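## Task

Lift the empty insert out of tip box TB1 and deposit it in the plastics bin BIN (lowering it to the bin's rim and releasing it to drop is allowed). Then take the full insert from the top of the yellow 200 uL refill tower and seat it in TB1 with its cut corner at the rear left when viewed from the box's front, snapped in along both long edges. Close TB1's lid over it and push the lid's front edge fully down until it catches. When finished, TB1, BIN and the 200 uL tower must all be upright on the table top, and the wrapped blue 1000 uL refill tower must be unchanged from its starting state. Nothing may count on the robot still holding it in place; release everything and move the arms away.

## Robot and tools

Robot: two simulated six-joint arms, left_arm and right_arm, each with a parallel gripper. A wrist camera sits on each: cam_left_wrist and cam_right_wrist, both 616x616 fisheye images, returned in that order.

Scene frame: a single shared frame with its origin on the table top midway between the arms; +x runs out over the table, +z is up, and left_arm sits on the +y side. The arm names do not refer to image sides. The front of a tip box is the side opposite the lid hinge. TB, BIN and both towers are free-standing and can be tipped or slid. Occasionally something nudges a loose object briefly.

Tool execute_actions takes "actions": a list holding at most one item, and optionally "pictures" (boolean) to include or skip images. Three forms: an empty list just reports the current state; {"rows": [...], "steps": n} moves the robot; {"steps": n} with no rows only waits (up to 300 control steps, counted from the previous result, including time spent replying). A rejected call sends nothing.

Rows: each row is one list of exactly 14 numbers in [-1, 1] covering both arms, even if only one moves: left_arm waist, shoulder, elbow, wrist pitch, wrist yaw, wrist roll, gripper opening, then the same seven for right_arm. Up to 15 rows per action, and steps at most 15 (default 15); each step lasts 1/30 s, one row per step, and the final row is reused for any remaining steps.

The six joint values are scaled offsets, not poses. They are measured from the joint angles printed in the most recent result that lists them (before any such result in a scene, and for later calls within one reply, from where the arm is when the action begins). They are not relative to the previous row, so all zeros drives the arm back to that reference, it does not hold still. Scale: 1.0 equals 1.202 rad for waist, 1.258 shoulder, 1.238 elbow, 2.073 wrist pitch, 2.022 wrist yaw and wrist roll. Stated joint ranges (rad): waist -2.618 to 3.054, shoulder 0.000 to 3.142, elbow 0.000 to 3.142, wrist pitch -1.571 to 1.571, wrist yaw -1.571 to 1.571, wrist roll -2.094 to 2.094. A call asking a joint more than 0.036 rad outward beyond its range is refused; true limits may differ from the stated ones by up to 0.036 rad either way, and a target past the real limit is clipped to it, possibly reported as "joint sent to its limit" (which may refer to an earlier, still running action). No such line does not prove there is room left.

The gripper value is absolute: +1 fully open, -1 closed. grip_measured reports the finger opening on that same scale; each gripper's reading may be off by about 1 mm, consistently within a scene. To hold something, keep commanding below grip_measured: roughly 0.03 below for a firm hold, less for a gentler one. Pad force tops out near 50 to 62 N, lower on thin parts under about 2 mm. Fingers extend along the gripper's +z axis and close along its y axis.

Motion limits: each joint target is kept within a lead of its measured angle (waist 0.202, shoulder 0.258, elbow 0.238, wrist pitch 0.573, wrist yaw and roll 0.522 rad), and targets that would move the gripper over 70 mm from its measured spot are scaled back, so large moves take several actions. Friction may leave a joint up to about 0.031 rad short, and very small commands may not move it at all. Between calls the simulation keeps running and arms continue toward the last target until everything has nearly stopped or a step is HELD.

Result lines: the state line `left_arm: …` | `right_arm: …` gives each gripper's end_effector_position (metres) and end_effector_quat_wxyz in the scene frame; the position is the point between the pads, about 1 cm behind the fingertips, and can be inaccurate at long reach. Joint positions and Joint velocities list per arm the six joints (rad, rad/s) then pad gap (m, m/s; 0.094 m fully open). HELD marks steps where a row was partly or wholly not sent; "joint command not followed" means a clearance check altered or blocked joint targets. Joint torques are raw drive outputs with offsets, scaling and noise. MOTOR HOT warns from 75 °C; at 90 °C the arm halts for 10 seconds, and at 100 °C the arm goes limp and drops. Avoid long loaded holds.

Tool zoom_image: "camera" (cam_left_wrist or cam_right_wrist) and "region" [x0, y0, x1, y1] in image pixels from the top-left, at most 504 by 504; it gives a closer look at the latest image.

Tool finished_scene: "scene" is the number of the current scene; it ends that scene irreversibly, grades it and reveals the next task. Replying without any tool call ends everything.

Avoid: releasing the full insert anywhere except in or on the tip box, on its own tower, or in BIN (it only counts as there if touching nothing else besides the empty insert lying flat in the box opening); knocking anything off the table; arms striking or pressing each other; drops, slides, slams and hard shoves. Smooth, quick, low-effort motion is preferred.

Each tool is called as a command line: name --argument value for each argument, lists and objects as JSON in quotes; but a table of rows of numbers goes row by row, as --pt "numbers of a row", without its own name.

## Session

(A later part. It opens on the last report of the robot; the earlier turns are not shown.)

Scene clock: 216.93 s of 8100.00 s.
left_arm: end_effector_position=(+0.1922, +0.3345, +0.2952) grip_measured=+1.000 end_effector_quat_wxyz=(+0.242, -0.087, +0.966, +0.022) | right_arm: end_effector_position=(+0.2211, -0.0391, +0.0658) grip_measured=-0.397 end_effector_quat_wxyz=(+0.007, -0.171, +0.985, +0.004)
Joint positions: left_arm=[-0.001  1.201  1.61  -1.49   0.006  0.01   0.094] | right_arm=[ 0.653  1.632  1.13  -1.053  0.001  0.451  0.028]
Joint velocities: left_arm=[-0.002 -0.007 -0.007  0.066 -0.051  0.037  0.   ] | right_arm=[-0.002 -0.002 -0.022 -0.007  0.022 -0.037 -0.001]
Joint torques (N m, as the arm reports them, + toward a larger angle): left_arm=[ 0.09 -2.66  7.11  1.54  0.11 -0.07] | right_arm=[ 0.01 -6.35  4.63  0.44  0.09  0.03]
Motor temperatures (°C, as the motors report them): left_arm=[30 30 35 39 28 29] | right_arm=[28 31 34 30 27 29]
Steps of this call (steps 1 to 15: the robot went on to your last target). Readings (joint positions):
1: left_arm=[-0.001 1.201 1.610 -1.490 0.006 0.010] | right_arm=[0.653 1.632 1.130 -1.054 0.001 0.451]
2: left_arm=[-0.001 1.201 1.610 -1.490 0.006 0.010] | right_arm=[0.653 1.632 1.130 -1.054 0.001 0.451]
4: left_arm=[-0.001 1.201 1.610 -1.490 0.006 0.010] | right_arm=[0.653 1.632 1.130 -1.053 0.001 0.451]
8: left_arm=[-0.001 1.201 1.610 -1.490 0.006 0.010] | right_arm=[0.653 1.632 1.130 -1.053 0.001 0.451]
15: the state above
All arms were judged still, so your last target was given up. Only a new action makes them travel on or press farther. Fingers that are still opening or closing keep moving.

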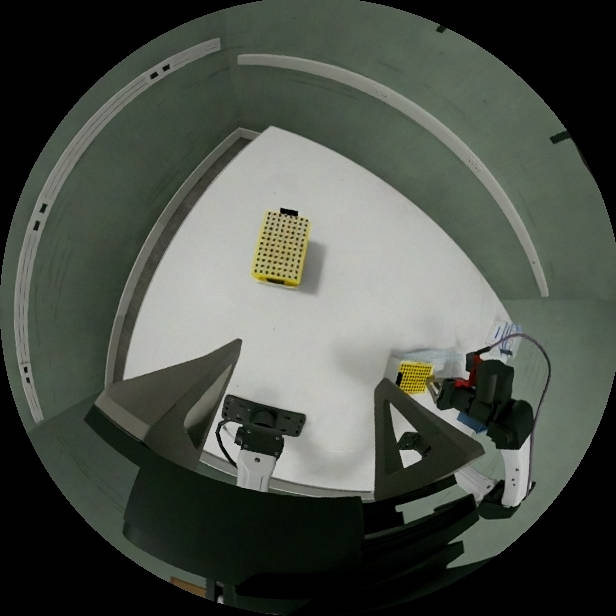

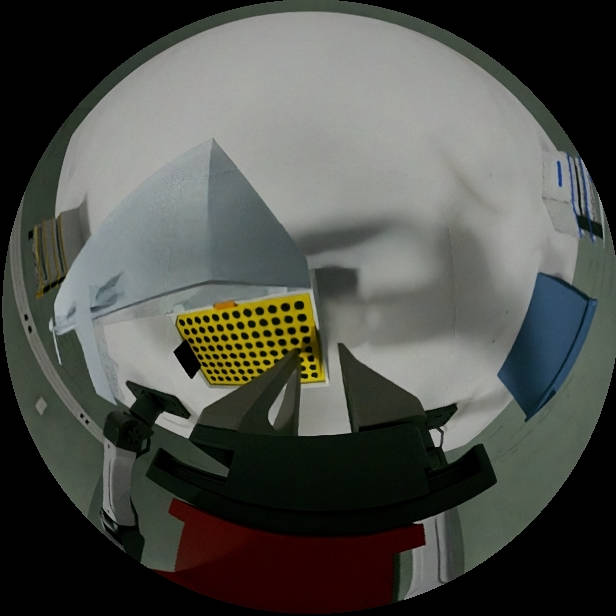

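execute_actions --actions '[{"rows": [[0,0,0,0,0,0,1, 0,0,0,0,0,0,-0.7],[0,0,0,0,0,0,1, 0,0,0,0,0,0,-0.7],[0,0,0,0,0,0,1, 0,0,0,0,0,0,-0.7],[0,0,0,0,0,0,1, 0,0,0,0,0,0,-0.8],[0,0,0,0,0,0,1, 0,0,0,0,0,0,-0.8],[0,0,0,0,0,0,1, 0,0,0,0,0,0,-0.85],[0,0,0,0,0,0,1, 0,0,0,0,0,0,-0.9],[0,0,0,0,0,0,1, 0,0,0,0,0,0,-0.93],[0,0,0,0,0,0,1, 0,0,0,0,0,0,-0.96],[0,0,0,0,0,0,1, 0,0,0,0,0,0,-1]], "steps": 15}]' --pictures false

execute_actions --actions '[{"steps": 10}]'

zoom_image --camera "cam_right_wrist" --region '[230, 250, 390, 390]'

Scene clock: 227.50 s of 8100.00 s.
left_arm: end_effector_position=(+0.1922, +0.3345, +0.2952) grip_measured=+1.000 end_effector_quat_wxyz=(+0.242, -0.087, +0.966, +0.022) | right_arm: end_effector_position=(+0.2211, -0.0391, +0.0658) grip_measured=-0.965 end_effector_quat_wxyz=(+0.007, -0.171, +0.985, +0.004)
Joint positions: left_arm=[-0.001  1.201  1.61  -1.49   0.006  0.01   0.094] | right_arm=[ 0.653  1.632  1.13  -1.053  0.001  0.451  0.002]
Joint velocities: left_arm=[-0.002 -0.002 -0.007  0.022 -0.037 -0.022  0.   ] | right_arm=[-0.017  0.007  0.002 -0.051 -0.066  0.037 -0.   ]
Joint torques (N m, as the arm reports them, + toward a larger angle): left_arm=[ 0.14 -2.66  7.1   1.54  0.11 -0.07] | right_arm=[ 0.02 -6.39  5.83  0.27  0.09  0.03]
Motor temperatures (°C, as the motors report them): left_arm=[30 30 36 39 28 29] | right_arm=[28 31 34 30 27 29]
Steps of this call (steps 1 to 90: nothing new was sent; then 7.07 s passed at rest; steps 91 to 105: all 15 steps of this action). Readings (joint positions):
91: left_arm=[-0.001 1.201 1.610 -1.490 0.006 0.010] | right_arm=[0.653 1.632 1.130 -1.053 0.001 0.451]
92: left_arm=[-0.001 1.201 1.610 -1.490 0.006 0.010] | right_arm=[0.653 1.632 1.130 -1.053 0.001 0.451]
94: left_arm=[-0.001 1.201 1.610 -1.490 0.006 0.010] | right_arm=[0.653 1.632 1.130 -1.053 0.001 0.451]
98: left_arm=[-0.001 1.201 1.610 -1.490 0.006 0.010] | right_arm=[0.653 1.632 1.130 -1.053 0.001 0.451]
105: the state above

Scene clock: 227.83 s of 8100.00 s.
left_arm: end_effector_position=(+0.1922, +0.3345, +0.2952) grip_measured=+1.000 end_effector_quat_wxyz=(+0.242, -0.087, +0.966, +0.022) | right_arm: end_effector_position=(+0.2211, -0.0391, +0.0658) grip_measured=-0.965 end_effector_quat_wxyz=(+0.007, -0.171, +0.985, +0.004)
Joint positions: left_arm=[-0.001  1.201  1.61  -1.49   0.006  0.01   0.094] | right_arm=[ 0.653  1.632  1.13  -1.053  0.001  0.451  0.002]
Joint velocities: left_arm=[ 0.007 -0.017  0.002 -0.037 -0.022 -0.037  0.   ] | right_arm=[ 0.007  0.017 -0.022 -0.051 -0.037 -0.022  0.001]
Joint torques (N m, as the arm reports them, + toward a larger angle): left_arm=[ 0.14 -2.62  7.11  1.53  0.11 -0.06] | right_arm=[ 0.01 -6.35  5.81  0.27  0.09  0.05]
Motor temperatures (°C, as the motors report them): left_arm=[30 30 36 39 28 29] | right_arm=[28 31 34 30 27 29]
Steps of this call (steps 1 to 10: the robot went on to your last target). Readings (joint positions):
1: left_arm=[-0.001 1.201 1.610 -1.490 0.006 0.010] | right_arm=[0.653 1.632 1.130 -1.053 0.001 0.451]
2: left_arm=[-0.001 1.201 1.610 -1.490 0.006 0.010] | right_arm=[0.653 1.632 1.130 -1.053 0.001 0.451]
4: left_arm=[-0.001 1.201 1.610 -1.490 0.006 0.010] | right_arm=[0.653 1.632 1.130 -1.053 0.001 0.451]
8: left_arm=[-0.001 1.201 1.610 -1.490 0.006 0.010] | right_arm=[0.653 1.632 1.130 -1.053 0.001 0.451]
10: the state above

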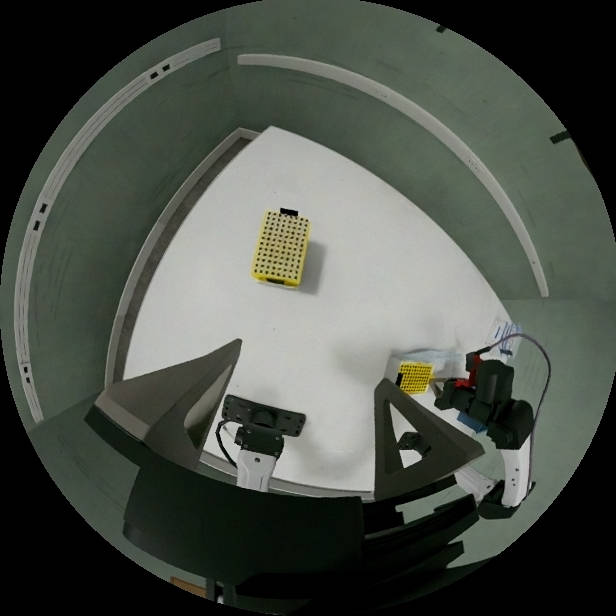

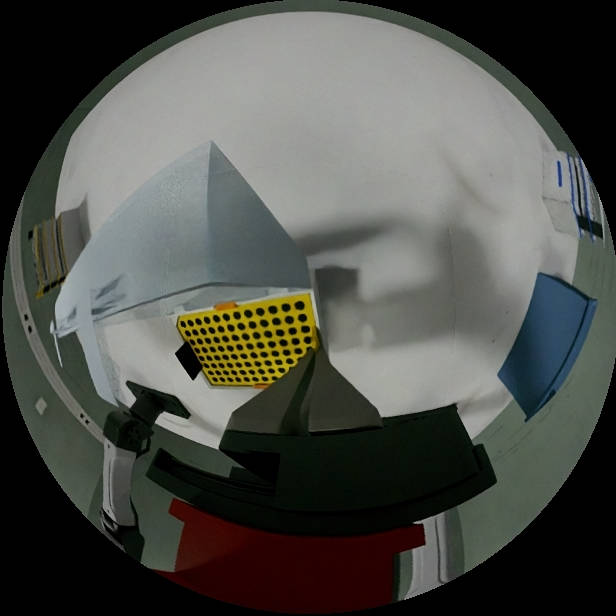

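Region (230, 250, 390, 390) of cam_right_wrist's 616x616 image, scaled by 3.150, with more detail than that image has; it fills the top 441 rows of this view, and the rest is white.

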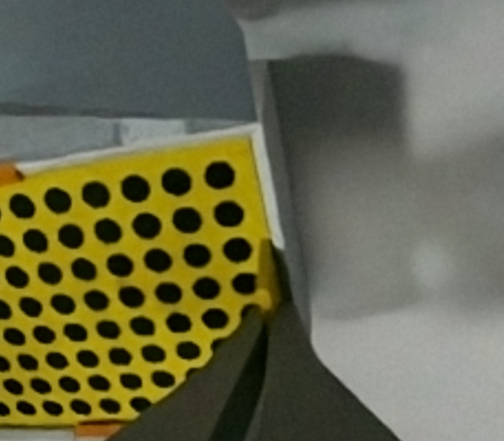

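execute_actions --actions '[{"rows": [[0,0,0,0,0,0,1, 0,0,0.02,-0.012,0,0,-1],[0,0,0,0,0,0,1, 0,0,0.02,-0.012,0,0,-1],[0,0,0,0,0,0,1, 0,0,0.03,-0.018,0,0,-1],[0,0,0,0,0,0,1, 0,0,0.03,-0.018,0,0,-1],[0,0,0,0,0,0,1, 0,0,0.04,-0.024,0,0,-1]], "steps": 15}]'

zoom_image --camera "cam_right_wrist" --region '[160, 250, 390, 410]'

zoom_image --camera "cam_left_wrist" --region '[380, 330, 480, 420]'

Scene clock: 234.03 s of 8100.00 s.
left_arm: end_effector_position=(+0.1922, +0.3345, +0.2952) grip_measured=+1.000 end_effector_quat_wxyz=(+0.242, -0.087, +0.966, +0.022) | right_arm: end_effector_position=(+0.2194, -0.0409, +0.0701) grip_measured=-0.965 end_effector_quat_wxyz=(+0.001, -0.171, +0.985, -0.000)
Joint positions: left_arm=[-0.001  1.201  1.61  -1.49   0.006  0.01   0.094] | right_arm=[ 0.653  1.632  1.148 -1.085  0.001  0.451  0.002]
Joint velocities: left_arm=[-0.012 -0.007  0.002 -0.022 -0.007  0.037  0.   ] | right_arm=[ 0.007 -0.012 -0.002  0.051  0.095 -0.022  0.001]
Joint torques (N m, as the arm reports them, + toward a larger angle): left_arm=[ 0.14 -2.67  7.08  1.53  0.11 -0.07] | right_arm=[ 0.   -6.31  8.14  0.12  0.1   0.02]
Motor temperatures (°C, as the motors report them): left_arm=[30 30 36 39 28 29] | right_arm=[28 31 34 30 27 29]
Steps of this call (steps 1 to 15: the robot went on to your last target; steps 16 to 90: nothing new was sent; then 2.70 s passed at rest; steps 91 to 105: all 15 steps of this action). Readings (joint positions):
91: left_arm=[-0.001 1.201 1.610 -1.490 0.006 0.010] | right_arm=[0.653 1.632 1.130 -1.053 0.001 0.451]
92: left_arm=[-0.001 1.201 1.610 -1.490 0.006 0.010] | right_arm=[0.653 1.632 1.130 -1.054 0.001 0.451]
94: left_arm=[-0.001 1.201 1.610 -1.490 0.006 0.010] | right_arm=[0.653 1.632 1.130 -1.057 0.001 0.451]
98: left_arm=[-0.001 1.201 1.610 -1.490 0.006 0.010] | right_arm=[0.653 1.632 1.146 -1.075 0.001 0.451]
105: the state above

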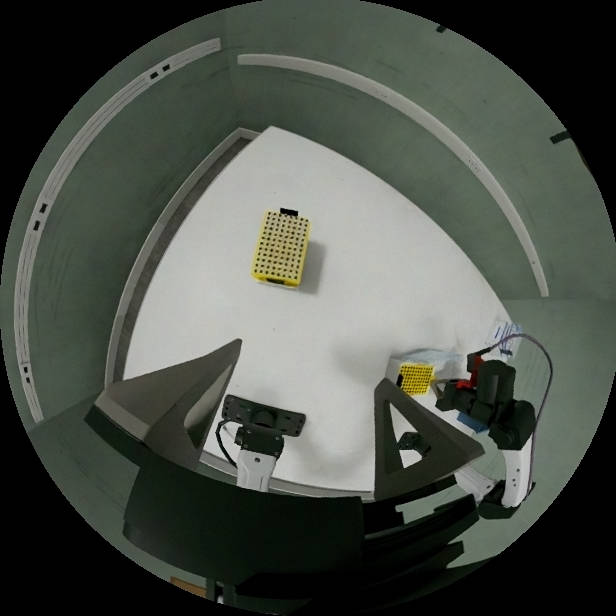

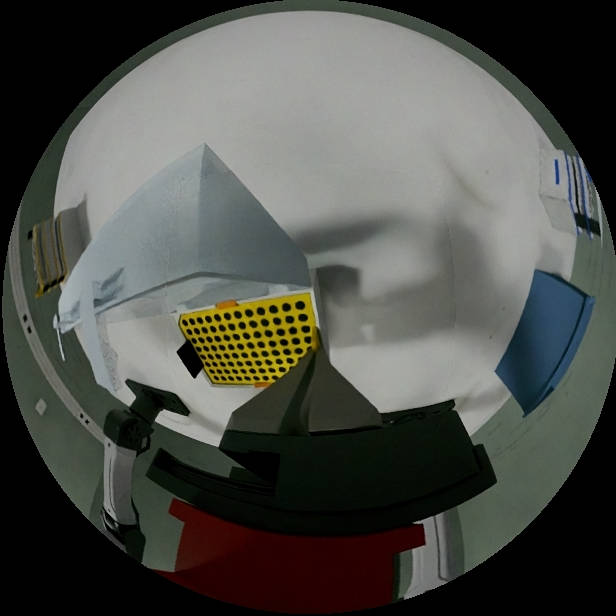

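Region (160, 250, 390, 410) of cam_right_wrist's 616x616 image, scaled by 2.191, with more detail than that image has; it fills the top 351 rows of this view, and the rest is white.

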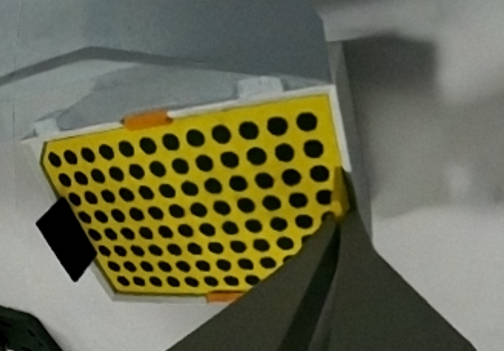

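Region (380, 330, 480, 420) of cam_left_wrist's 616x616 image, scaled by 5.040, with more detail than that image has; it fills the top 454 rows of this view, and the rest is white.

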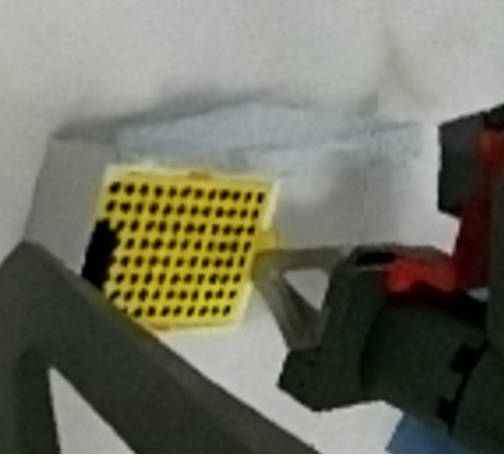

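execute_actions --actions '[{"rows": [[-0.364,-0.147,-1.0,0.7115,0.417,0.271,1, 0,0,-0.025,0,0,0,-1]], "steps": 15}]' --pictures false

execute_actions --actions '[{"steps": 45}]'

Scene clock: 290.83 s of 8100.00 s.
left_arm: end_effector_position=(+0.2112, +0.1026, +0.1850) grip_measured=+1.000 end_effector_quat_wxyz=(+0.477, +0.468, +0.692, -0.273) | right_arm: end_effector_position=(+0.2167, -0.0437, +0.0672) grip_measured=-0.965 end_effector_quat_wxyz=(-0.005, -0.171, +0.985, -0.004)
Joint positions: left_arm=[-0.431  1.021  0.604 -0.175  0.783  0.519  0.094] | right_arm=[ 0.653  1.632  1.136 -1.087  0.001  0.451  0.002]
Joint velocities: left_arm=[ 0.002  0.007 -2.269  1.311  0.374  0.139  0.   ] | right_arm=[ 0.002 -0.012 -0.012 -0.037  0.007 -0.022 -0.001]
Joint torques (N m, as the arm reports them, + toward a larger angle): left_arm=[-0.58 -3.29  7.26  1.63  0.55  0.  ] | right_arm=[ 0.   -6.32  4.41  0.24  0.09  0.03]
Motor temperatures (°C, as the motors report them): left_arm=[30 30 37 40 28 29] | right_arm=[28 32 38 30 27 29]
Steps of this call (steps 1 to 15: the robot went on to your last target; steps 16 to 90: nothing new was sent; then 53.30 s passed at rest; steps 91 to 105: all 15 steps of this action). Readings (joint positions):
91: left_arm=[-0.018 1.180 1.578 -1.435 0.040 0.059] | right_arm=[0.653 1.632 1.147 -1.087 0.001 0.451]
92: left_arm=[-0.065 1.143 1.516 -1.342 0.109 0.129] | right_arm=[0.653 1.632 1.144 -1.087 0.001 0.451]
94: left_arm=[-0.170 1.078 1.401 -1.181 0.252 0.242] | right_arm=[0.653 1.632 1.138 -1.087 0.001 0.451]
98: left_arm=[-0.378 1.022 1.149 -0.790 0.557 0.404] | right_arm=[0.653 1.632 1.136 -1.087 0.001 0.451]
105: the state above

Scene clock: 292.33 s of 8100.00 s.
left_arm: end_effector_position=(+0.1765, +0.1041, +0.1164) grip_measured=+1.000 end_effector_quat_wxyz=(+0.445, +0.478, +0.695, -0.303) | right_arm: end_effector_position=(+0.2167, -0.0437, +0.0672) grip_measured=-0.965 end_effector_quat_wxyz=(-0.005, -0.171, +0.985, -0.004)
Joint positions: left_arm=[-0.431  1.021  0.36  -0.021  0.839  0.548  0.094] | right_arm=[ 0.653  1.632  1.136 -1.087  0.001  0.451  0.002]
Joint velocities: left_arm=[ 0.002  0.027 -0.007 -0.007 -0.022 -0.022  0.   ] | right_arm=[ 0.002 -0.017  0.037 -0.037  0.007 -0.007  0.001]
Joint torques (N m, as the arm reports them, + toward a larger angle): left_arm=[-0.59 -2.7   9.69  1.98  0.55  0.05] | right_arm=[-0.01 -6.28  4.39  0.23  0.1   0.03]
Motor temperatures (°C, as the motors report them): left_arm=[30 30 37 40 28 29] | right_arm=[28 32 38 30 27 29]
Steps of this call (steps 1 to 30: the robot went on to your last target; steps 31 to 45: nothing new was sent). Readings (joint positions):
1: left_arm=[-0.431 1.021 0.526 -0.140 0.793 0.525] | right_arm=[0.653 1.632 1.136 -1.087 0.001 0.451]
2: left_arm=[-0.431 1.021 0.458 -0.123 0.801 0.530] | right_arm=[0.653 1.632 1.136 -1.087 0.001 0.451]
4: left_arm=[-0.431 1.021 0.375 -0.122 0.810 0.536] | right_arm=[0.653 1.632 1.136 -1.087 0.001 0.451]
8: left_arm=[-0.431 1.021 0.360 -0.077 0.827 0.543] | right_arm=[0.653 1.632 1.136 -1.087 0.001 0.451]
45: the state above
All arms were judged still, so your last target was given up. Only a new action makes them travel on or press farther. Fingers that are still opening or closing keep moving.

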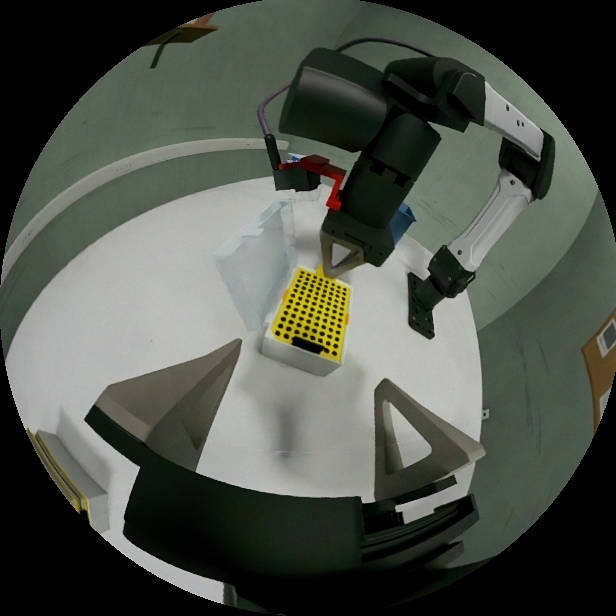

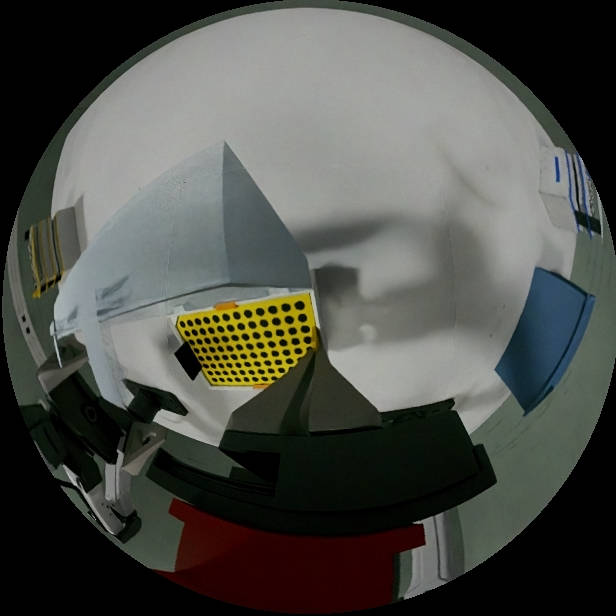

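execute_actions --actions '[{"rows": [[0,0.02,-0.012,0.03,0,0,1,0,0,0,0,0,0,-1],[0,0.04,-0.024,0.055,0,0,1,0,0,0,0,0,0,-1],[0,0.065,-0.036,0.08,0,0,1,0,0,0,0,0,0,-1],[0,0.09,-0.048,0.105,0,0,1,0,0,0,0,0,0,-1],[0,0.115,-0.06,0.13,0,0,1,0,0,0,0,0,0,-1],[0,0.14,-0.072,0.155,0,0,1,0,0,0,0,0,0,-1],[0,0.165,-0.084,0.18,0,0,1,0,0,0,0,0,0,-1],[0,0.19,-0.096,0.205,0,0,1,0,0,0,0,0,0,-1],[0,0.215,-0.108,0.23,0,0,1,0,0,0,0,0,0,-1],[0,0.24,-0.12,0.255,0,0,1,0,0,0,0,0,0,-1],[0,0.27,-0.132,0.28,0,0,1,0,0,0,0,0,0,-1],[0,0.30,-0.144,0.305,0,0,1,0,0,0,0,0,0,-1],[0,0.33,-0.156,0.33,0,0,1,0,0,0,0,0,0,-1],[0,0.36,-0.168,0.343,0,0,1,0,0,0,0,0,0,-1],[0,0.387,-0.175,0.343,0,0,1,0,0,0,0,0,0,-1]], "steps": 15}]' --pictures false

execute_actions --actions '[{"steps": 30}]'

Scene clock: 311.17 s of 8100.00 s.
left_arm: end_effector_position=(+0.1788, +0.1036, +0.0385) grip_measured=+1.000 end_effector_quat_wxyz=(+0.433, +0.475, +0.702, -0.307) | right_arm: end_effector_position=(+0.2167, -0.0437, +0.0672) grip_measured=-0.965 end_effector_quat_wxyz=(-0.005, -0.171, +0.985, -0.004)
Joint positions: left_arm=[-0.431  1.431  0.184  0.535  0.839  0.548  0.094] | right_arm=[ 0.653  1.632  1.136 -1.087  0.001  0.451  0.002]
Joint velocities: left_arm=[ 0.007  1.067 -0.335  1.048 -0.051  0.007  0.   ] | right_arm=[-0.022 -0.027 -0.012 -0.066  0.007  0.007  0.   ]
Joint torques (N m, as the arm reports them, + toward a larger angle): left_arm=[ 0.15 -2.69  4.23  1.85  0.44 -0.07] | right_arm=[ 0.03 -6.31  5.79  0.22  0.1   0.05]
Motor temperatures (°C, as the motors report them): left_arm=[30 31 39 42 28 29] | right_arm=[28 32 37 30 27 29]
Steps of this call (steps 1 to 90: nothing new was sent; then 15.33 s passed at rest; steps 91 to 105: all 15 steps of this action). Readings (joint positions):
91: left_arm=[-0.431 1.022 0.360 -0.015 0.839 0.548] | right_arm=[0.653 1.632 1.136 -1.087 0.001 0.451]
92: left_arm=[-0.431 1.028 0.358 0.002 0.839 0.548] | right_arm=[0.653 1.632 1.136 -1.087 0.001 0.451]
94: left_arm=[-0.431 1.063 0.349 0.066 0.839 0.548] | right_arm=[0.653 1.632 1.136 -1.087 0.001 0.451]
98: left_arm=[-0.431 1.188 0.293 0.226 0.839 0.548] | right_arm=[0.653 1.632 1.136 -1.087 0.001 0.451]
105: the state above

Scene clock: 312.17 s of 8100.00 s.
left_arm: end_effector_position=(+0.1816, +0.1029, +0.0368) grip_measured=+1.000 end_effector_quat_wxyz=(+0.455, +0.480, +0.688, -0.299) | right_arm: end_effector_position=(+0.2167, -0.0437, +0.0672) grip_measured=-0.965 end_effector_quat_wxyz=(-0.005, -0.171, +0.985, -0.004)
Joint positions: left_arm=[-0.431  1.495  0.155  0.684  0.839  0.548  0.094] | right_arm=[ 0.653  1.632  1.136 -1.087  0.001  0.451  0.002]
Joint velocities: left_arm=[-0.007  0.002  0.012 -0.051  0.022 -0.022  0.   ] | right_arm=[-0.007 -0.007 -0.007  0.051 -0.022 -0.022 -0.001]
Joint torques (N m, as the arm reports them, + toward a larger angle): left_arm=[ 0.14 -3.01  4.34  2.    0.43 -0.06] | right_arm=[-0.03 -6.31  5.81  0.23  0.1   0.03]
Motor temperatures (°C, as the motors report them): left_arm=[30 31 39 42 28 29] | right_arm=[28 32 37 30 27 29]
Steps of this call (steps 1 to 30: the robot went on to your last target). Readings (joint positions):
1: left_arm=[-0.431 1.462 0.174 0.563 0.839 0.548] | right_arm=[0.653 1.632 1.136 -1.087 0.001 0.451]
2: left_arm=[-0.431 1.482 0.165 0.581 0.839 0.548] | right_arm=[0.653 1.632 1.136 -1.087 0.001 0.451]
4: left_arm=[-0.431 1.495 0.155 0.607 0.839 0.548] | right_arm=[0.653 1.632 1.136 -1.087 0.001 0.451]
8: left_arm=[-0.431 1.495 0.155 0.654 0.839 0.548] | right_arm=[0.653 1.632 1.136 -1.087 0.001 0.451]
30: the state above
All arms were judged still, so your last target was given up. Only a new action makes them travel on or press farther. Fingers that are still opening or closing keep moving.

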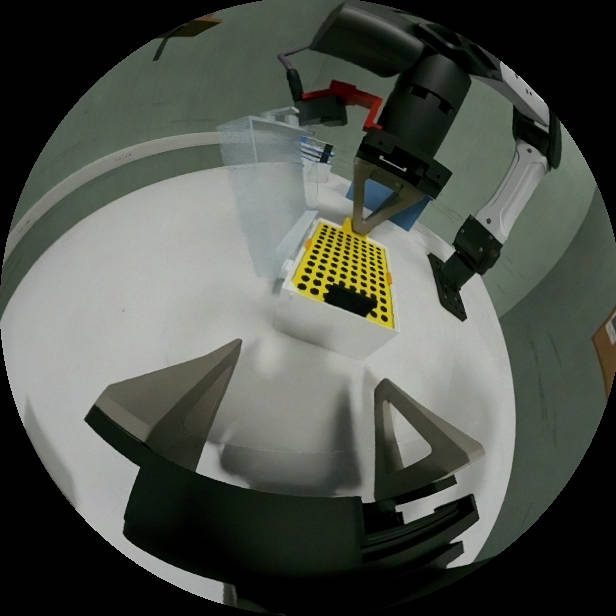

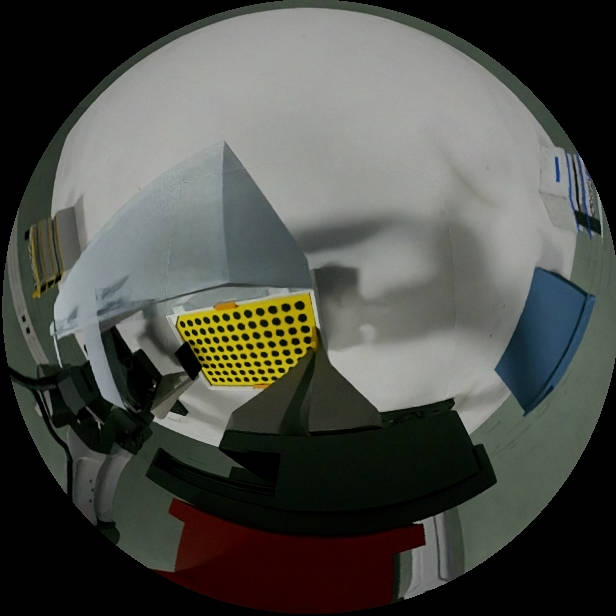

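execute_actions --actions '[{"rows": [[-0.005,0.01,-0.004,0.03,0,-0.01,1,0,0,0,0,0,0,-1],[-0.01,0.025,-0.008,0.05,0,-0.02,1,0,0,0,0,0,0,-1],[-0.015,0.04,-0.012,0.07,0,-0.03,1,0,0,0,0,0,0,-1],[-0.02,0.055,-0.016,0.09,0,-0.04,1,0,0,0,0,0,0,-1],[-0.025,0.07,-0.02,0.11,0,-0.05,1,0,0,0,0,0,0,-1],[-0.03,0.085,-0.024,0.13,0,-0.06,1,0,0,0,0,0,0,-1],[-0.035,0.10,-0.028,0.15,0,-0.069,1,0,0,0,0,0,0,-1],[-0.04,0.115,-0.032,0.17,0,-0.069,1,0,0,0,0,0,0,-1],[-0.045,0.13,-0.036,0.19,0,-0.069,1,0,0,0,0,0,0,-1],[-0.05,0.145,-0.04,0.2045,0,-0.069,1,0,0,0,0,0,0,-1],[-0.055,0.16,-0.044,0.2045,0,-0.069,1,0,0,0,0,0,0,-1],[-0.06,0.175,-0.044,0.2045,0,-0.069,1,0,0,0,0,0,0,-1],[-0.06,0.19,-0.044,0.2045,0,-0.069,1,0,0,0,0,0,0,-1],[-0.06,0.205,-0.044,0.2045,0,-0.069,1,0,0,0,0,0,0,-1],[-0.06,0.215,-0.044,0.2045,0,-0.069,1,0,0,0,0,0,0,-1]], "steps": 15}]' --pictures false

execute_actions --actions '[{"steps": 25}]'

Scene clock: 334.33 s of 8100.00 s.
left_arm: end_effector_position=(+0.1794, +0.0870, +0.0302) grip_measured=+1.000 end_effector_quat_wxyz=(+0.471, +0.470, +0.672, -0.325) | right_arm: end_effector_position=(+0.2167, -0.0437, +0.0672) grip_measured=-0.965 end_effector_quat_wxyz=(-0.005, -0.171, +0.985, -0.004)
Joint positions: left_arm=[-0.491  1.72   0.12   1.057  0.839  0.429  0.094] | right_arm=[ 0.653  1.632  1.136 -1.087  0.001  0.451  0.002]
Joint velocities: left_arm=[-0.022  0.51   0.012  0.227  0.051 -0.066  0.   ] | right_arm=[ 0.002  0.012 -0.012 -0.037 -0.051  0.051  0.   ]
Joint torques (N m, as the arm reports them, + toward a larger angle): left_arm=[-0.9  -3.76  2.04  2.11  0.39 -0.19] | right_arm=[ 0.05 -6.31  5.84  0.23  0.09  0.04]
Motor temperatures (°C, as the motors report them): left_arm=[30 31 37 44 28 29] | right_arm=[28 32 37 30 27 29]
Steps of this call (steps 1 to 90: nothing new was sent; then 18.67 s passed at rest; steps 91 to 105: all 15 steps of this action). Readings (joint positions):
91: left_arm=[-0.431 1.495 0.155 0.690 0.839 0.546] | right_arm=[0.653 1.632 1.136 -1.087 0.001 0.451]
92: left_arm=[-0.431 1.497 0.155 0.704 0.839 0.542] | right_arm=[0.653 1.632 1.136 -1.087 0.001 0.451]
94: left_arm=[-0.434 1.516 0.155 0.754 0.839 0.523] | right_arm=[0.653 1.632 1.136 -1.087 0.001 0.451]
98: left_arm=[-0.456 1.589 0.146 0.885 0.839 0.469] | right_arm=[0.653 1.632 1.136 -1.087 0.001 0.451]
105: the state above

Scene clock: 335.17 s of 8100.00 s.
left_arm: end_effector_position=(+0.1805, +0.0866, +0.0300) grip_measured=+1.000 end_effector_quat_wxyz=(+0.475, +0.467, +0.671, -0.325) | right_arm: end_effector_position=(+0.2167, -0.0437, +0.0672) grip_measured=-0.965 end_effector_quat_wxyz=(-0.005, -0.171, +0.985, -0.004)
Joint positions: left_arm=[-0.491  1.749  0.117  1.103  0.839  0.418  0.094] | right_arm=[ 0.653  1.632  1.136 -1.087  0.001  0.451  0.002]
Joint velocities: left_arm=[-0.002 -0.007  0.007  0.007  0.022 -0.007  0.   ] | right_arm=[ 0.017 -0.002 -0.002 -0.037  0.022  0.007  0.001]
Joint torques (N m, as the arm reports them, + toward a larger angle): left_arm=[-1.   -3.62  1.97  2.12  0.38 -0.18] | right_arm=[-0.02 -6.31  5.82  0.22  0.09  0.04]
Motor temperatures (°C, as the motors report them): left_arm=[30 31 37 44 28 29] | right_arm=[28 32 37 30 27 29]
Steps of this call (steps 1 to 25: the robot went on to your last target). Readings (joint positions):
1: left_arm=[-0.491 1.735 0.119 1.064 0.839 0.427] | right_arm=[0.653 1.632 1.136 -1.087 0.001 0.451]
2: left_arm=[-0.491 1.744 0.118 1.069 0.839 0.425] | right_arm=[0.653 1.632 1.136 -1.087 0.001 0.451]
4: left_arm=[-0.491 1.749 0.117 1.078 0.839 0.422] | right_arm=[0.653 1.632 1.136 -1.087 0.001 0.451]
8: left_arm=[-0.491 1.749 0.117 1.093 0.839 0.420] | right_arm=[0.653 1.632 1.136 -1.087 0.001 0.451]
25: the state above

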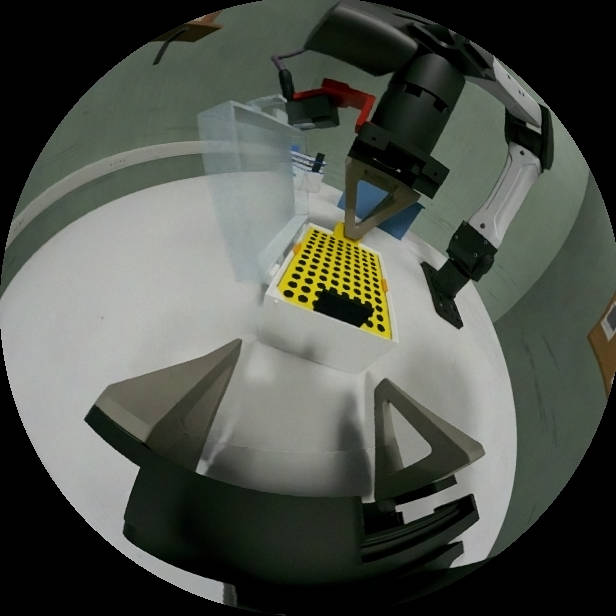

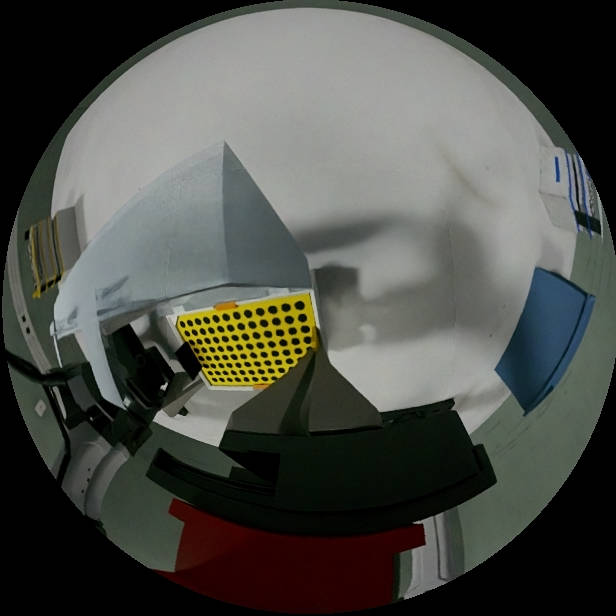

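execute_actions --actions '[{"rows": [[-0.011,0.008,0.0065,0.005,-0.007,-0.006,1,0,0,0,0,0,0,-1],[-0.021,0.016,0.013,0.01,-0.013,-0.011,1,0,0,0,0,0,0,-1],[-0.032,0.024,0.02,0.014,-0.019,-0.016,1,0,0,0,0,0,0,-1],[-0.043,0.032,0.026,0.018,-0.025,-0.021,1,0,0,0,0,0,0,-1],[-0.053,0.04,0.033,0.022,-0.031,-0.026,1,0,0,0,0,0,0,-1],[-0.064,0.048,0.039,0.026,-0.037,-0.031,1,0,0,0,0,0,0,-1],[-0.075,0.056,0.046,0.03,-0.043,-0.036,1,0,0,0,0,0,0,-1],[-0.085,0.064,0.052,0.034,-0.049,-0.04,1,0,0,0,0,0,0,-1],[-0.096,0.072,0.059,0.037,-0.0525,-0.043,1,0,0,0,0,0,0,-1],[-0.1065,0.08,0.065,0.037,-0.0525,-0.043,1,0,0,0,0,0,0,-1]], "steps": 15}]' --pictures false

execute_actions --actions '[{"steps": 20}]'

Scene clock: 354.43 s of 8100.00 s.
left_arm: end_effector_position=(+0.1876, +0.0588, +0.0276) grip_measured=+1.000 end_effector_quat_wxyz=(+0.471, +0.473, +0.667, -0.331) | right_arm: end_effector_position=(+0.2167, -0.0437, +0.0672) grip_measured=-0.965 end_effector_quat_wxyz=(-0.005, -0.171, +0.985, -0.004)
Joint positions: left_arm=[-0.607  1.831  0.183  1.167  0.755  0.349  0.094] | right_arm=[ 0.653  1.632  1.136 -1.087  0.001  0.451  0.002]
Joint velocities: left_arm=[-0.007  0.007 -0.012  0.051 -0.066 -0.095  0.   ] | right_arm=[ 0.007 -0.027 -0.007 -0.051  0.007  0.051  0.001]
Joint torques (N m, as the arm reports them, + toward a larger angle): left_arm=[-0.92 -4.25  4.71  2.19  0.23 -0.16] | right_arm=[ 0.01 -6.33  5.82  0.22  0.09  0.03]
Motor temperatures (°C, as the motors report them): left_arm=[30 31 35 45 28 29] | right_arm=[28 32 37 30 27 29]
Steps of this call (steps 1 to 15: the robot went on to your last target; steps 16 to 90: nothing new was sent; then 15.77 s passed at rest; steps 91 to 105: all 15 steps of this action). Readings (joint positions):
91: left_arm=[-0.491 1.749 0.117 1.103 0.839 0.418] | right_arm=[0.653 1.632 1.136 -1.087 0.001 0.451]
92: left_arm=[-0.493 1.749 0.117 1.105 0.836 0.415] | right_arm=[0.653 1.632 1.136 -1.087 0.001 0.451]
94: left_arm=[-0.508 1.756 0.121 1.114 0.826 0.407] | right_arm=[0.653 1.632 1.136 -1.087 0.001 0.451]
98: left_arm=[-0.559 1.794 0.151 1.138 0.793 0.380] | right_arm=[0.653 1.632 1.136 -1.087 0.001 0.451]
105: the state above

Scene clock: 355.10 s of 8100.00 s.
left_arm: end_effector_position=(+0.1897, +0.0594, +0.0284) grip_measured=+1.000 end_effector_quat_wxyz=(+0.474, +0.469, +0.669, -0.328) | right_arm: end_effector_position=(+0.2167, -0.0437, +0.0672) grip_measured=-0.965 end_effector_quat_wxyz=(-0.005, -0.171, +0.985, -0.004)
Joint positions: left_arm=[-0.607  1.831  0.183  1.174  0.744  0.341  0.094] | right_arm=[ 0.653  1.632  1.136 -1.087  0.001  0.451  0.002]
Joint velocities: left_arm=[ 0.007  0.012 -0.002  0.037  0.037  0.022  0.   ] | right_arm=[-0.007 -0.002 -0.007 -0.037 -0.007 -0.022 -0.   ]
Joint torques (N m, as the arm reports them, + toward a larger angle): left_arm=[-0.95 -4.26  4.67  2.21  0.23 -0.16] | right_arm=[ 0.01 -6.32  5.79  0.22  0.09  0.04]
Motor temperatures (°C, as the motors report them): left_arm=[30 31 35 45 28 29] | right_arm=[28 32 37 30 27 29]
Steps of this call (steps 1 to 20: the robot went on to your last target). Readings (joint positions):
1: left_arm=[-0.607 1.831 0.183 1.169 0.753 0.347] | right_arm=[0.653 1.632 1.136 -1.087 0.001 0.451]
2: left_arm=[-0.607 1.831 0.183 1.170 0.751 0.346] | right_arm=[0.653 1.632 1.136 -1.087 0.001 0.451]
4: left_arm=[-0.607 1.831 0.183 1.172 0.749 0.344] | right_arm=[0.653 1.632 1.136 -1.087 0.001 0.451]
8: left_arm=[-0.607 1.831 0.183 1.174 0.746 0.342] | right_arm=[0.653 1.632 1.136 -1.087 0.001 0.451]
20: the state above

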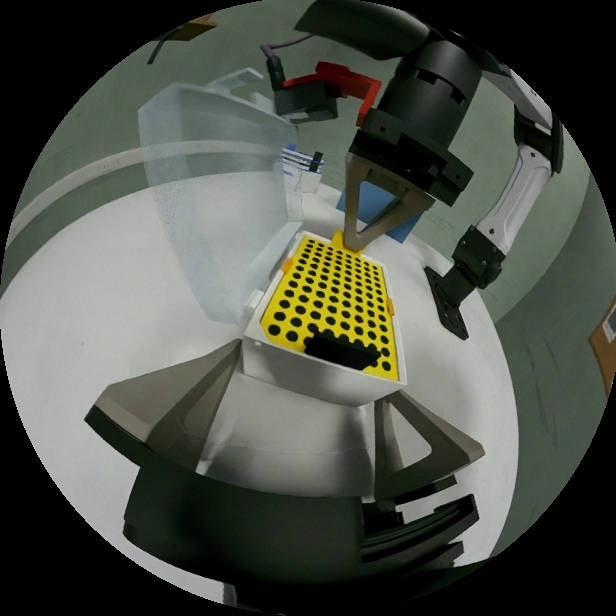

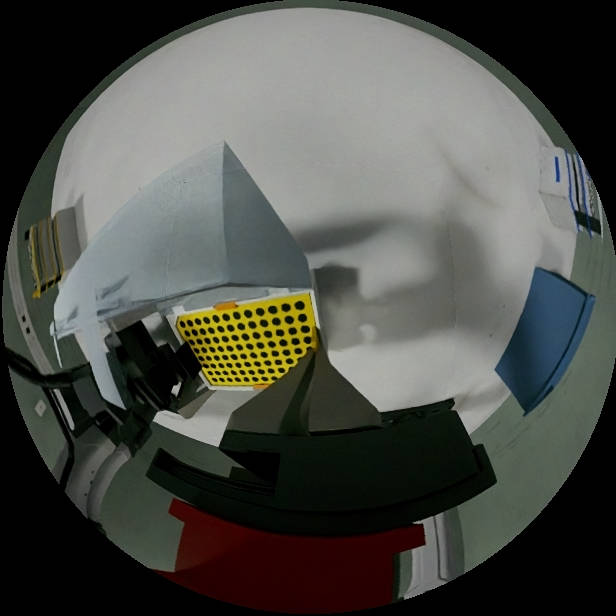

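execute_actions --actions '[{"rows": [[-0.006,0.015,0.004,0.02,-0.004,-0.008,1,0,0,0,0,0,0,-1],[-0.012,0.03,0.009,0.033,-0.007,-0.013,1,0,0,0,0,0,0,-1],[-0.018,0.045,0.013,0.046,-0.01,-0.018,1,0,0,0,0,0,0,-1],[-0.024,0.06,0.017,0.059,-0.013,-0.023,1,0,0,0,0,0,0,-1],[-0.03,0.075,0.021,0.072,-0.016,-0.028,1,0,0,0,0,0,0,-1],[-0.036,0.09,0.026,0.085,-0.019,-0.033,1,0,0,0,0,0,0,-1],[-0.042,0.105,0.03,0.098,-0.022,-0.038,1,0,0,0,0,0,0,-1],[-0.048,0.12,0.034,0.111,-0.025,-0.043,1,0,0,0,0,0,0,-1],[-0.054,0.135,0.039,0.124,-0.028,-0.048,1,0,0,0,0,0,0,-1],[-0.06,0.15,0.043,0.137,-0.031,-0.053,1,0,0,0,0,0,0,-1],[-0.065,0.165,0.047,0.15,-0.033,-0.058,1,0,0,0,0,0,0,-1],[-0.07,0.18,0.051,0.157,-0.033,-0.063,1,0,0,0,0,0,0,-1],[-0.075,0.195,0.056,0.157,-0.033,-0.063,1,0,0,0,0,0,0,-1],[-0.08,0.211,0.06,0.157,-0.033,-0.063,1,0,0,0,0,0,0,-1]], "steps": 15}]' --pictures false

execute_actions --actions '[{"steps": 20}]'

Scene clock: 370.20 s of 8100.00 s.
left_arm: end_effector_position=(+0.1966, +0.0348, +0.0197) grip_measured=+1.000 end_effector_quat_wxyz=(+0.492, +0.459, +0.654, -0.345) | right_arm: end_effector_position=(+0.2167, -0.0437, +0.0672) grip_measured=-0.965 end_effector_quat_wxyz=(-0.005, -0.171, +0.985, -0.004)
Joint positions: left_arm=[-0.685  2.059  0.238  1.45   0.697  0.245  0.094] | right_arm=[ 0.653  1.632  1.136 -1.087  0.001  0.451  0.002]
Joint velocities: left_arm=[-0.125  0.398  0.085  0.652 -0.125 -0.037  0.   ] | right_arm=[-0.012 -0.017 -0.002 -0.022 -0.051 -0.022 -0.   ]
Joint torques (N m, as the arm reports them, + toward a larger angle): left_arm=[-0.82 -5.99  3.24  1.82  0.24 -0.45] | right_arm=[-0.03 -6.32  5.81  0.23  0.1   0.04]
Motor temperatures (°C, as the motors report them): left_arm=[30 32 35 47 28 29] | right_arm=[28 32 37 29 27 29]
Steps of this call (steps 1 to 15: the robot went on to your last target; steps 16 to 90: nothing new was sent; then 11.60 s passed at rest; steps 91 to 105: all 15 steps of this action). Readings (joint positions):
91: left_arm=[-0.607 1.831 0.183 1.178 0.744 0.340] | right_arm=[0.653 1.632 1.136 -1.087 0.001 0.451]
92: left_arm=[-0.607 1.833 0.183 1.188 0.744 0.337] | right_arm=[0.653 1.632 1.136 -1.087 0.001 0.451]
94: left_arm=[-0.612 1.855 0.184 1.223 0.740 0.328] | right_arm=[0.653 1.632 1.136 -1.087 0.001 0.451]
98: left_arm=[-0.640 1.931 0.199 1.302 0.725 0.299] | right_arm=[0.653 1.632 1.136 -1.087 0.001 0.451]
105: the state above

Scene clock: 370.87 s of 8100.00 s.
left_arm: end_effector_position=(+0.1991, +0.0327, +0.0234) grip_measured=+1.000 end_effector_quat_wxyz=(+0.501, +0.453, +0.650, -0.347) | right_arm: end_effector_position=(+0.2167, -0.0437, +0.0672) grip_measured=-0.965 end_effector_quat_wxyz=(-0.005, -0.171, +0.985, -0.004)
Joint positions: left_arm=[-0.691  2.076  0.242  1.495  0.689  0.223  0.094] | right_arm=[ 0.653  1.632  1.136 -1.087  0.001  0.451  0.002]
Joint velocities: left_arm=[ 0.002 -0.012 -0.007 -0.037 -0.007 -0.007  0.   ] | right_arm=[-0.007 -0.002 -0.017  0.022 -0.066  0.007 -0.   ]
Joint torques (N m, as the arm reports them, + toward a larger angle): left_arm=[-1.01 -5.52  3.44  2.26  0.16 -0.18] | right_arm=[-0.02 -6.29  5.8   0.21  0.09  0.04]
Motor temperatures (°C, as the motors report them): left_arm=[30 32 35 47 28 29] | right_arm=[28 32 37 29 27 29]
Steps of this call (steps 1 to 20: the robot went on to your last target). Readings (joint positions):
1: left_arm=[-0.689 2.068 0.241 1.464 0.695 0.242] | right_arm=[0.653 1.632 1.136 -1.087 0.001 0.451]
2: left_arm=[-0.690 2.072 0.242 1.471 0.694 0.239] | right_arm=[0.653 1.632 1.136 -1.087 0.001 0.451]
4: left_arm=[-0.691 2.076 0.242 1.480 0.692 0.233] | right_arm=[0.653 1.632 1.136 -1.087 0.001 0.451]
8: left_arm=[-0.691 2.076 0.242 1.489 0.690 0.227] | right_arm=[0.653 1.632 1.136 -1.087 0.001 0.451]
20: the state above

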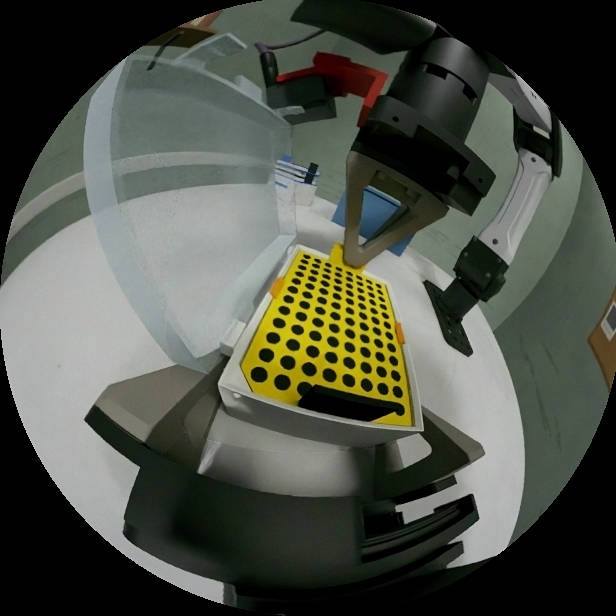

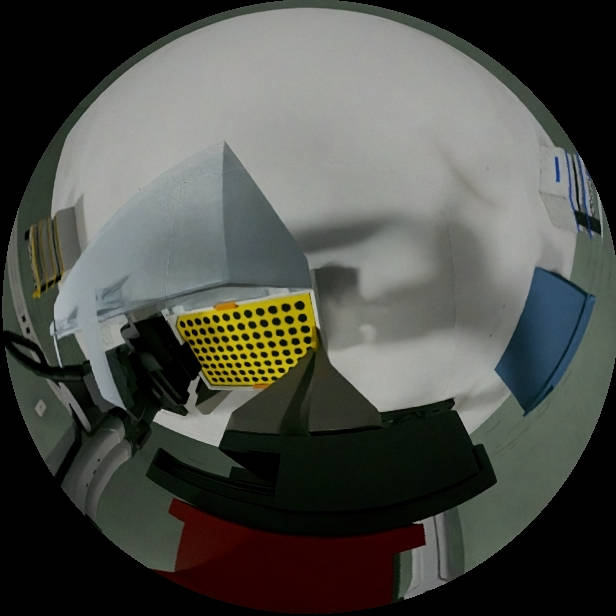

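Close the left gripper gradually.

execute_actions --actions '[{"rows": [[0,0,0,0,0,0,0.95,0,0,0,0,0,0,-1],[0,0,0,0,0,0,0.92,0,0,0,0,0,0,-1],[0,0,0,0,0,0,0.89,0,0,0,0,0,0,-1],[0,0,0,0,0,0,0.86,0,0,0,0,0,0,-1],[0,0,0,0,0,0,0.83,0,0,0,0,0,0,-1],[0,0,0,0,0,0,0.80,0,0,0,0,0,0,-1],[0,0,0,0,0,0,0.77,0,0,0,0,0,0,-1],[0,0,0,0,0,0,0.74,0,0,0,0,0,0,-1],[0,0,0,0,0,0,0.71,0,0,0,0,0,0,-1]], "steps": 15}]' --pictures false

Scene clock: 375.53 s of 8100.00 s.
left_arm: end_effector_position=(+0.1989, +0.0325, +0.0236) grip_measured=+0.824 end_effector_quat_wxyz=(+0.501, +0.454, +0.650, -0.348) | right_arm: end_effector_position=(+0.2167, -0.0436, +0.0672) grip_measured=-0.965 end_effector_quat_wxyz=(-0.005, -0.171, +0.985, -0.004)
Joint positions: left_arm=[-0.691  2.076  0.242  1.495  0.691  0.223  0.086] | right_arm=[ 0.653  1.632  1.136 -1.086  0.001  0.451  0.002]
Joint velocities: left_arm=[-0.012  0.007 -0.002  0.051  0.037 -0.037  0.   ] | right_arm=[ 0.002  0.002  0.002 -0.022 -0.007 -0.081 -0.   ]
Joint torques (N m, as the arm reports them, + toward a larger angle): left_arm=[ 0.14 -7.31  2.11  2.24  0.25 -0.05] | right_arm=[ 0.   -6.31  5.84  0.22  0.09  0.03]
Motor temperatures (°C, as the motors report them): left_arm=[30 32 34 47 28 29] | right_arm=[28 32 37 29 27 29]
Steps of this call (steps 1 to 15: the robot went on to your last target; steps 16 to 90: nothing new was sent; then 1.17 s passed at rest; steps 91 to 105: all 15 steps of this action). Readings (joint positions):
91: left_arm=[-0.691 2.076 0.242 1.495 0.689 0.223] | right_arm=[0.653 1.632 1.136 -1.087 0.001 0.451]
92: left_arm=[-0.691 2.076 0.242 1.495 0.689 0.223] | right_arm=[0.653 1.632 1.136 -1.087 0.001 0.451]
94: left_arm=[-0.691 2.076 0.242 1.495 0.689 0.223] | right_arm=[0.653 1.632 1.136 -1.087 0.001 0.451]
98: left_arm=[-0.691 2.076 0.242 1.495 0.691 0.223] | right_arm=[0.653 1.632 1.136 -1.086 0.001 0.451]
105: the state above

execute_actions --actions '[{"rows": [[0,0,0,0,0,0,0.77,0,0,0.02,-0.005,0,0,-1],[0,0,0,0,0,0,0.77,0,0,0.025,-0.008,0,0,-1],[0,0,0,0,0,0,0.77,0,0,0.03,-0.011,0,0,-1],[0,0,0,0,0,0,0.77,0,0,0.035,-0.014,0,0,-1],[0,0,0,0,0,0,0.77,0,0,0.04,-0.018,0,0,-1],[0,0,0,0,0,0,0.77,0,0,0.045,-0.022,0,0,-1],[0,0,0,0,0,0,0.77,0,0,0.05,-0.026,0,0,-1],[0,0,0,0,0,0,0.77,0,0,0.055,-0.03,0,0,-1],[0,0,0,0,0,0,0.77,0,0,0.06,-0.034,0,0,-1],[0,0,0,0,0,0,0.77,0,0,0.065,-0.038,0,0,-1],[0,0,0,0,0,0,0.77,0,0,0.069,-0.04,0,0,-1]], "steps": 15}]'

Scene clock: 384.10 s of 8100.00 s.
left_arm: end_effector_position=(+0.2006, +0.0315, +0.0298) grip_measured=+0.824 end_effector_quat_wxyz=(+0.512, +0.454, +0.641, -0.348) | right_arm: end_effector_position=(+0.2180, -0.0429, +0.0789) grip_measured=-0.965 end_effector_quat_wxyz=(-0.006, -0.171, +0.985, -0.006)
Joint positions: left_arm=[-0.691  2.076  0.242  1.527  0.691  0.221  0.086] | right_arm=[ 0.653  1.632  1.183 -1.139  0.003  0.451  0.002]
Joint velocities: left_arm=[-0.017  0.012  0.002  0.037  0.037 -0.095 -0.   ] | right_arm=[ 0.012  0.002 -0.017  0.022  0.007  0.037 -0.001]
Joint torques (N m, as the arm reports them, + toward a larger angle): left_arm=[ 0.18 -7.32  2.14  1.89  0.25  0.  ] | right_arm=[ 0.04 -6.35  8.49 -0.05  0.08  0.03]
Motor temperatures (°C, as the motors report them): left_arm=[30 33 34 48 28 29] | right_arm=[28 32 37 29 27 29]
Steps of this call (steps 1 to 15: the robot went on to your last target; steps 16 to 90: nothing new was sent; then 5.07 s passed at rest; steps 91 to 105: all 15 steps of this action). Readings (joint positions):
91: left_arm=[-0.691 2.076 0.242 1.495 0.691 0.223] | right_arm=[0.653 1.632 1.136 -1.086 0.001 0.451]
92: left_arm=[-0.691 2.076 0.242 1.495 0.691 0.223] | right_arm=[0.653 1.632 1.136 -1.086 0.001 0.451]
94: left_arm=[-0.691 2.076 0.242 1.495 0.691 0.223] | right_arm=[0.653 1.632 1.138 -1.087 0.001 0.451]
98: left_arm=[-0.691 2.076 0.242 1.505 0.691 0.223] | right_arm=[0.653 1.632 1.157 -1.108 0.001 0.451]
105: the state above

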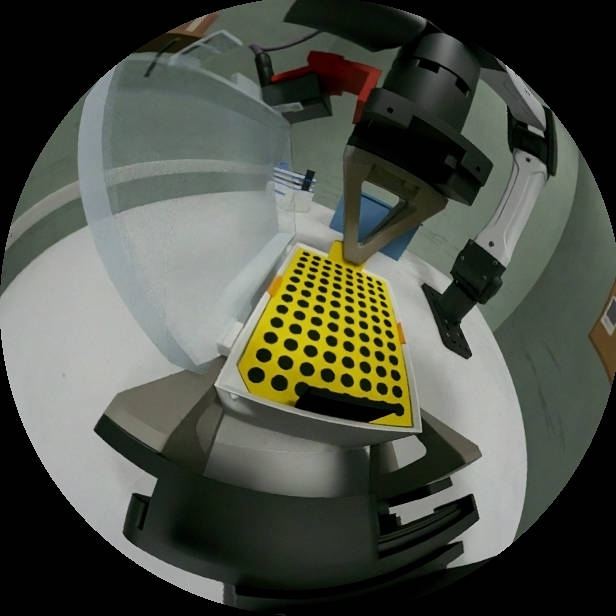

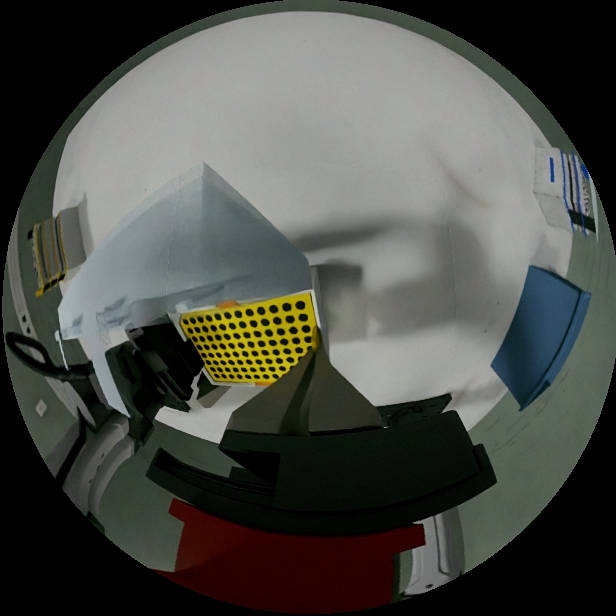

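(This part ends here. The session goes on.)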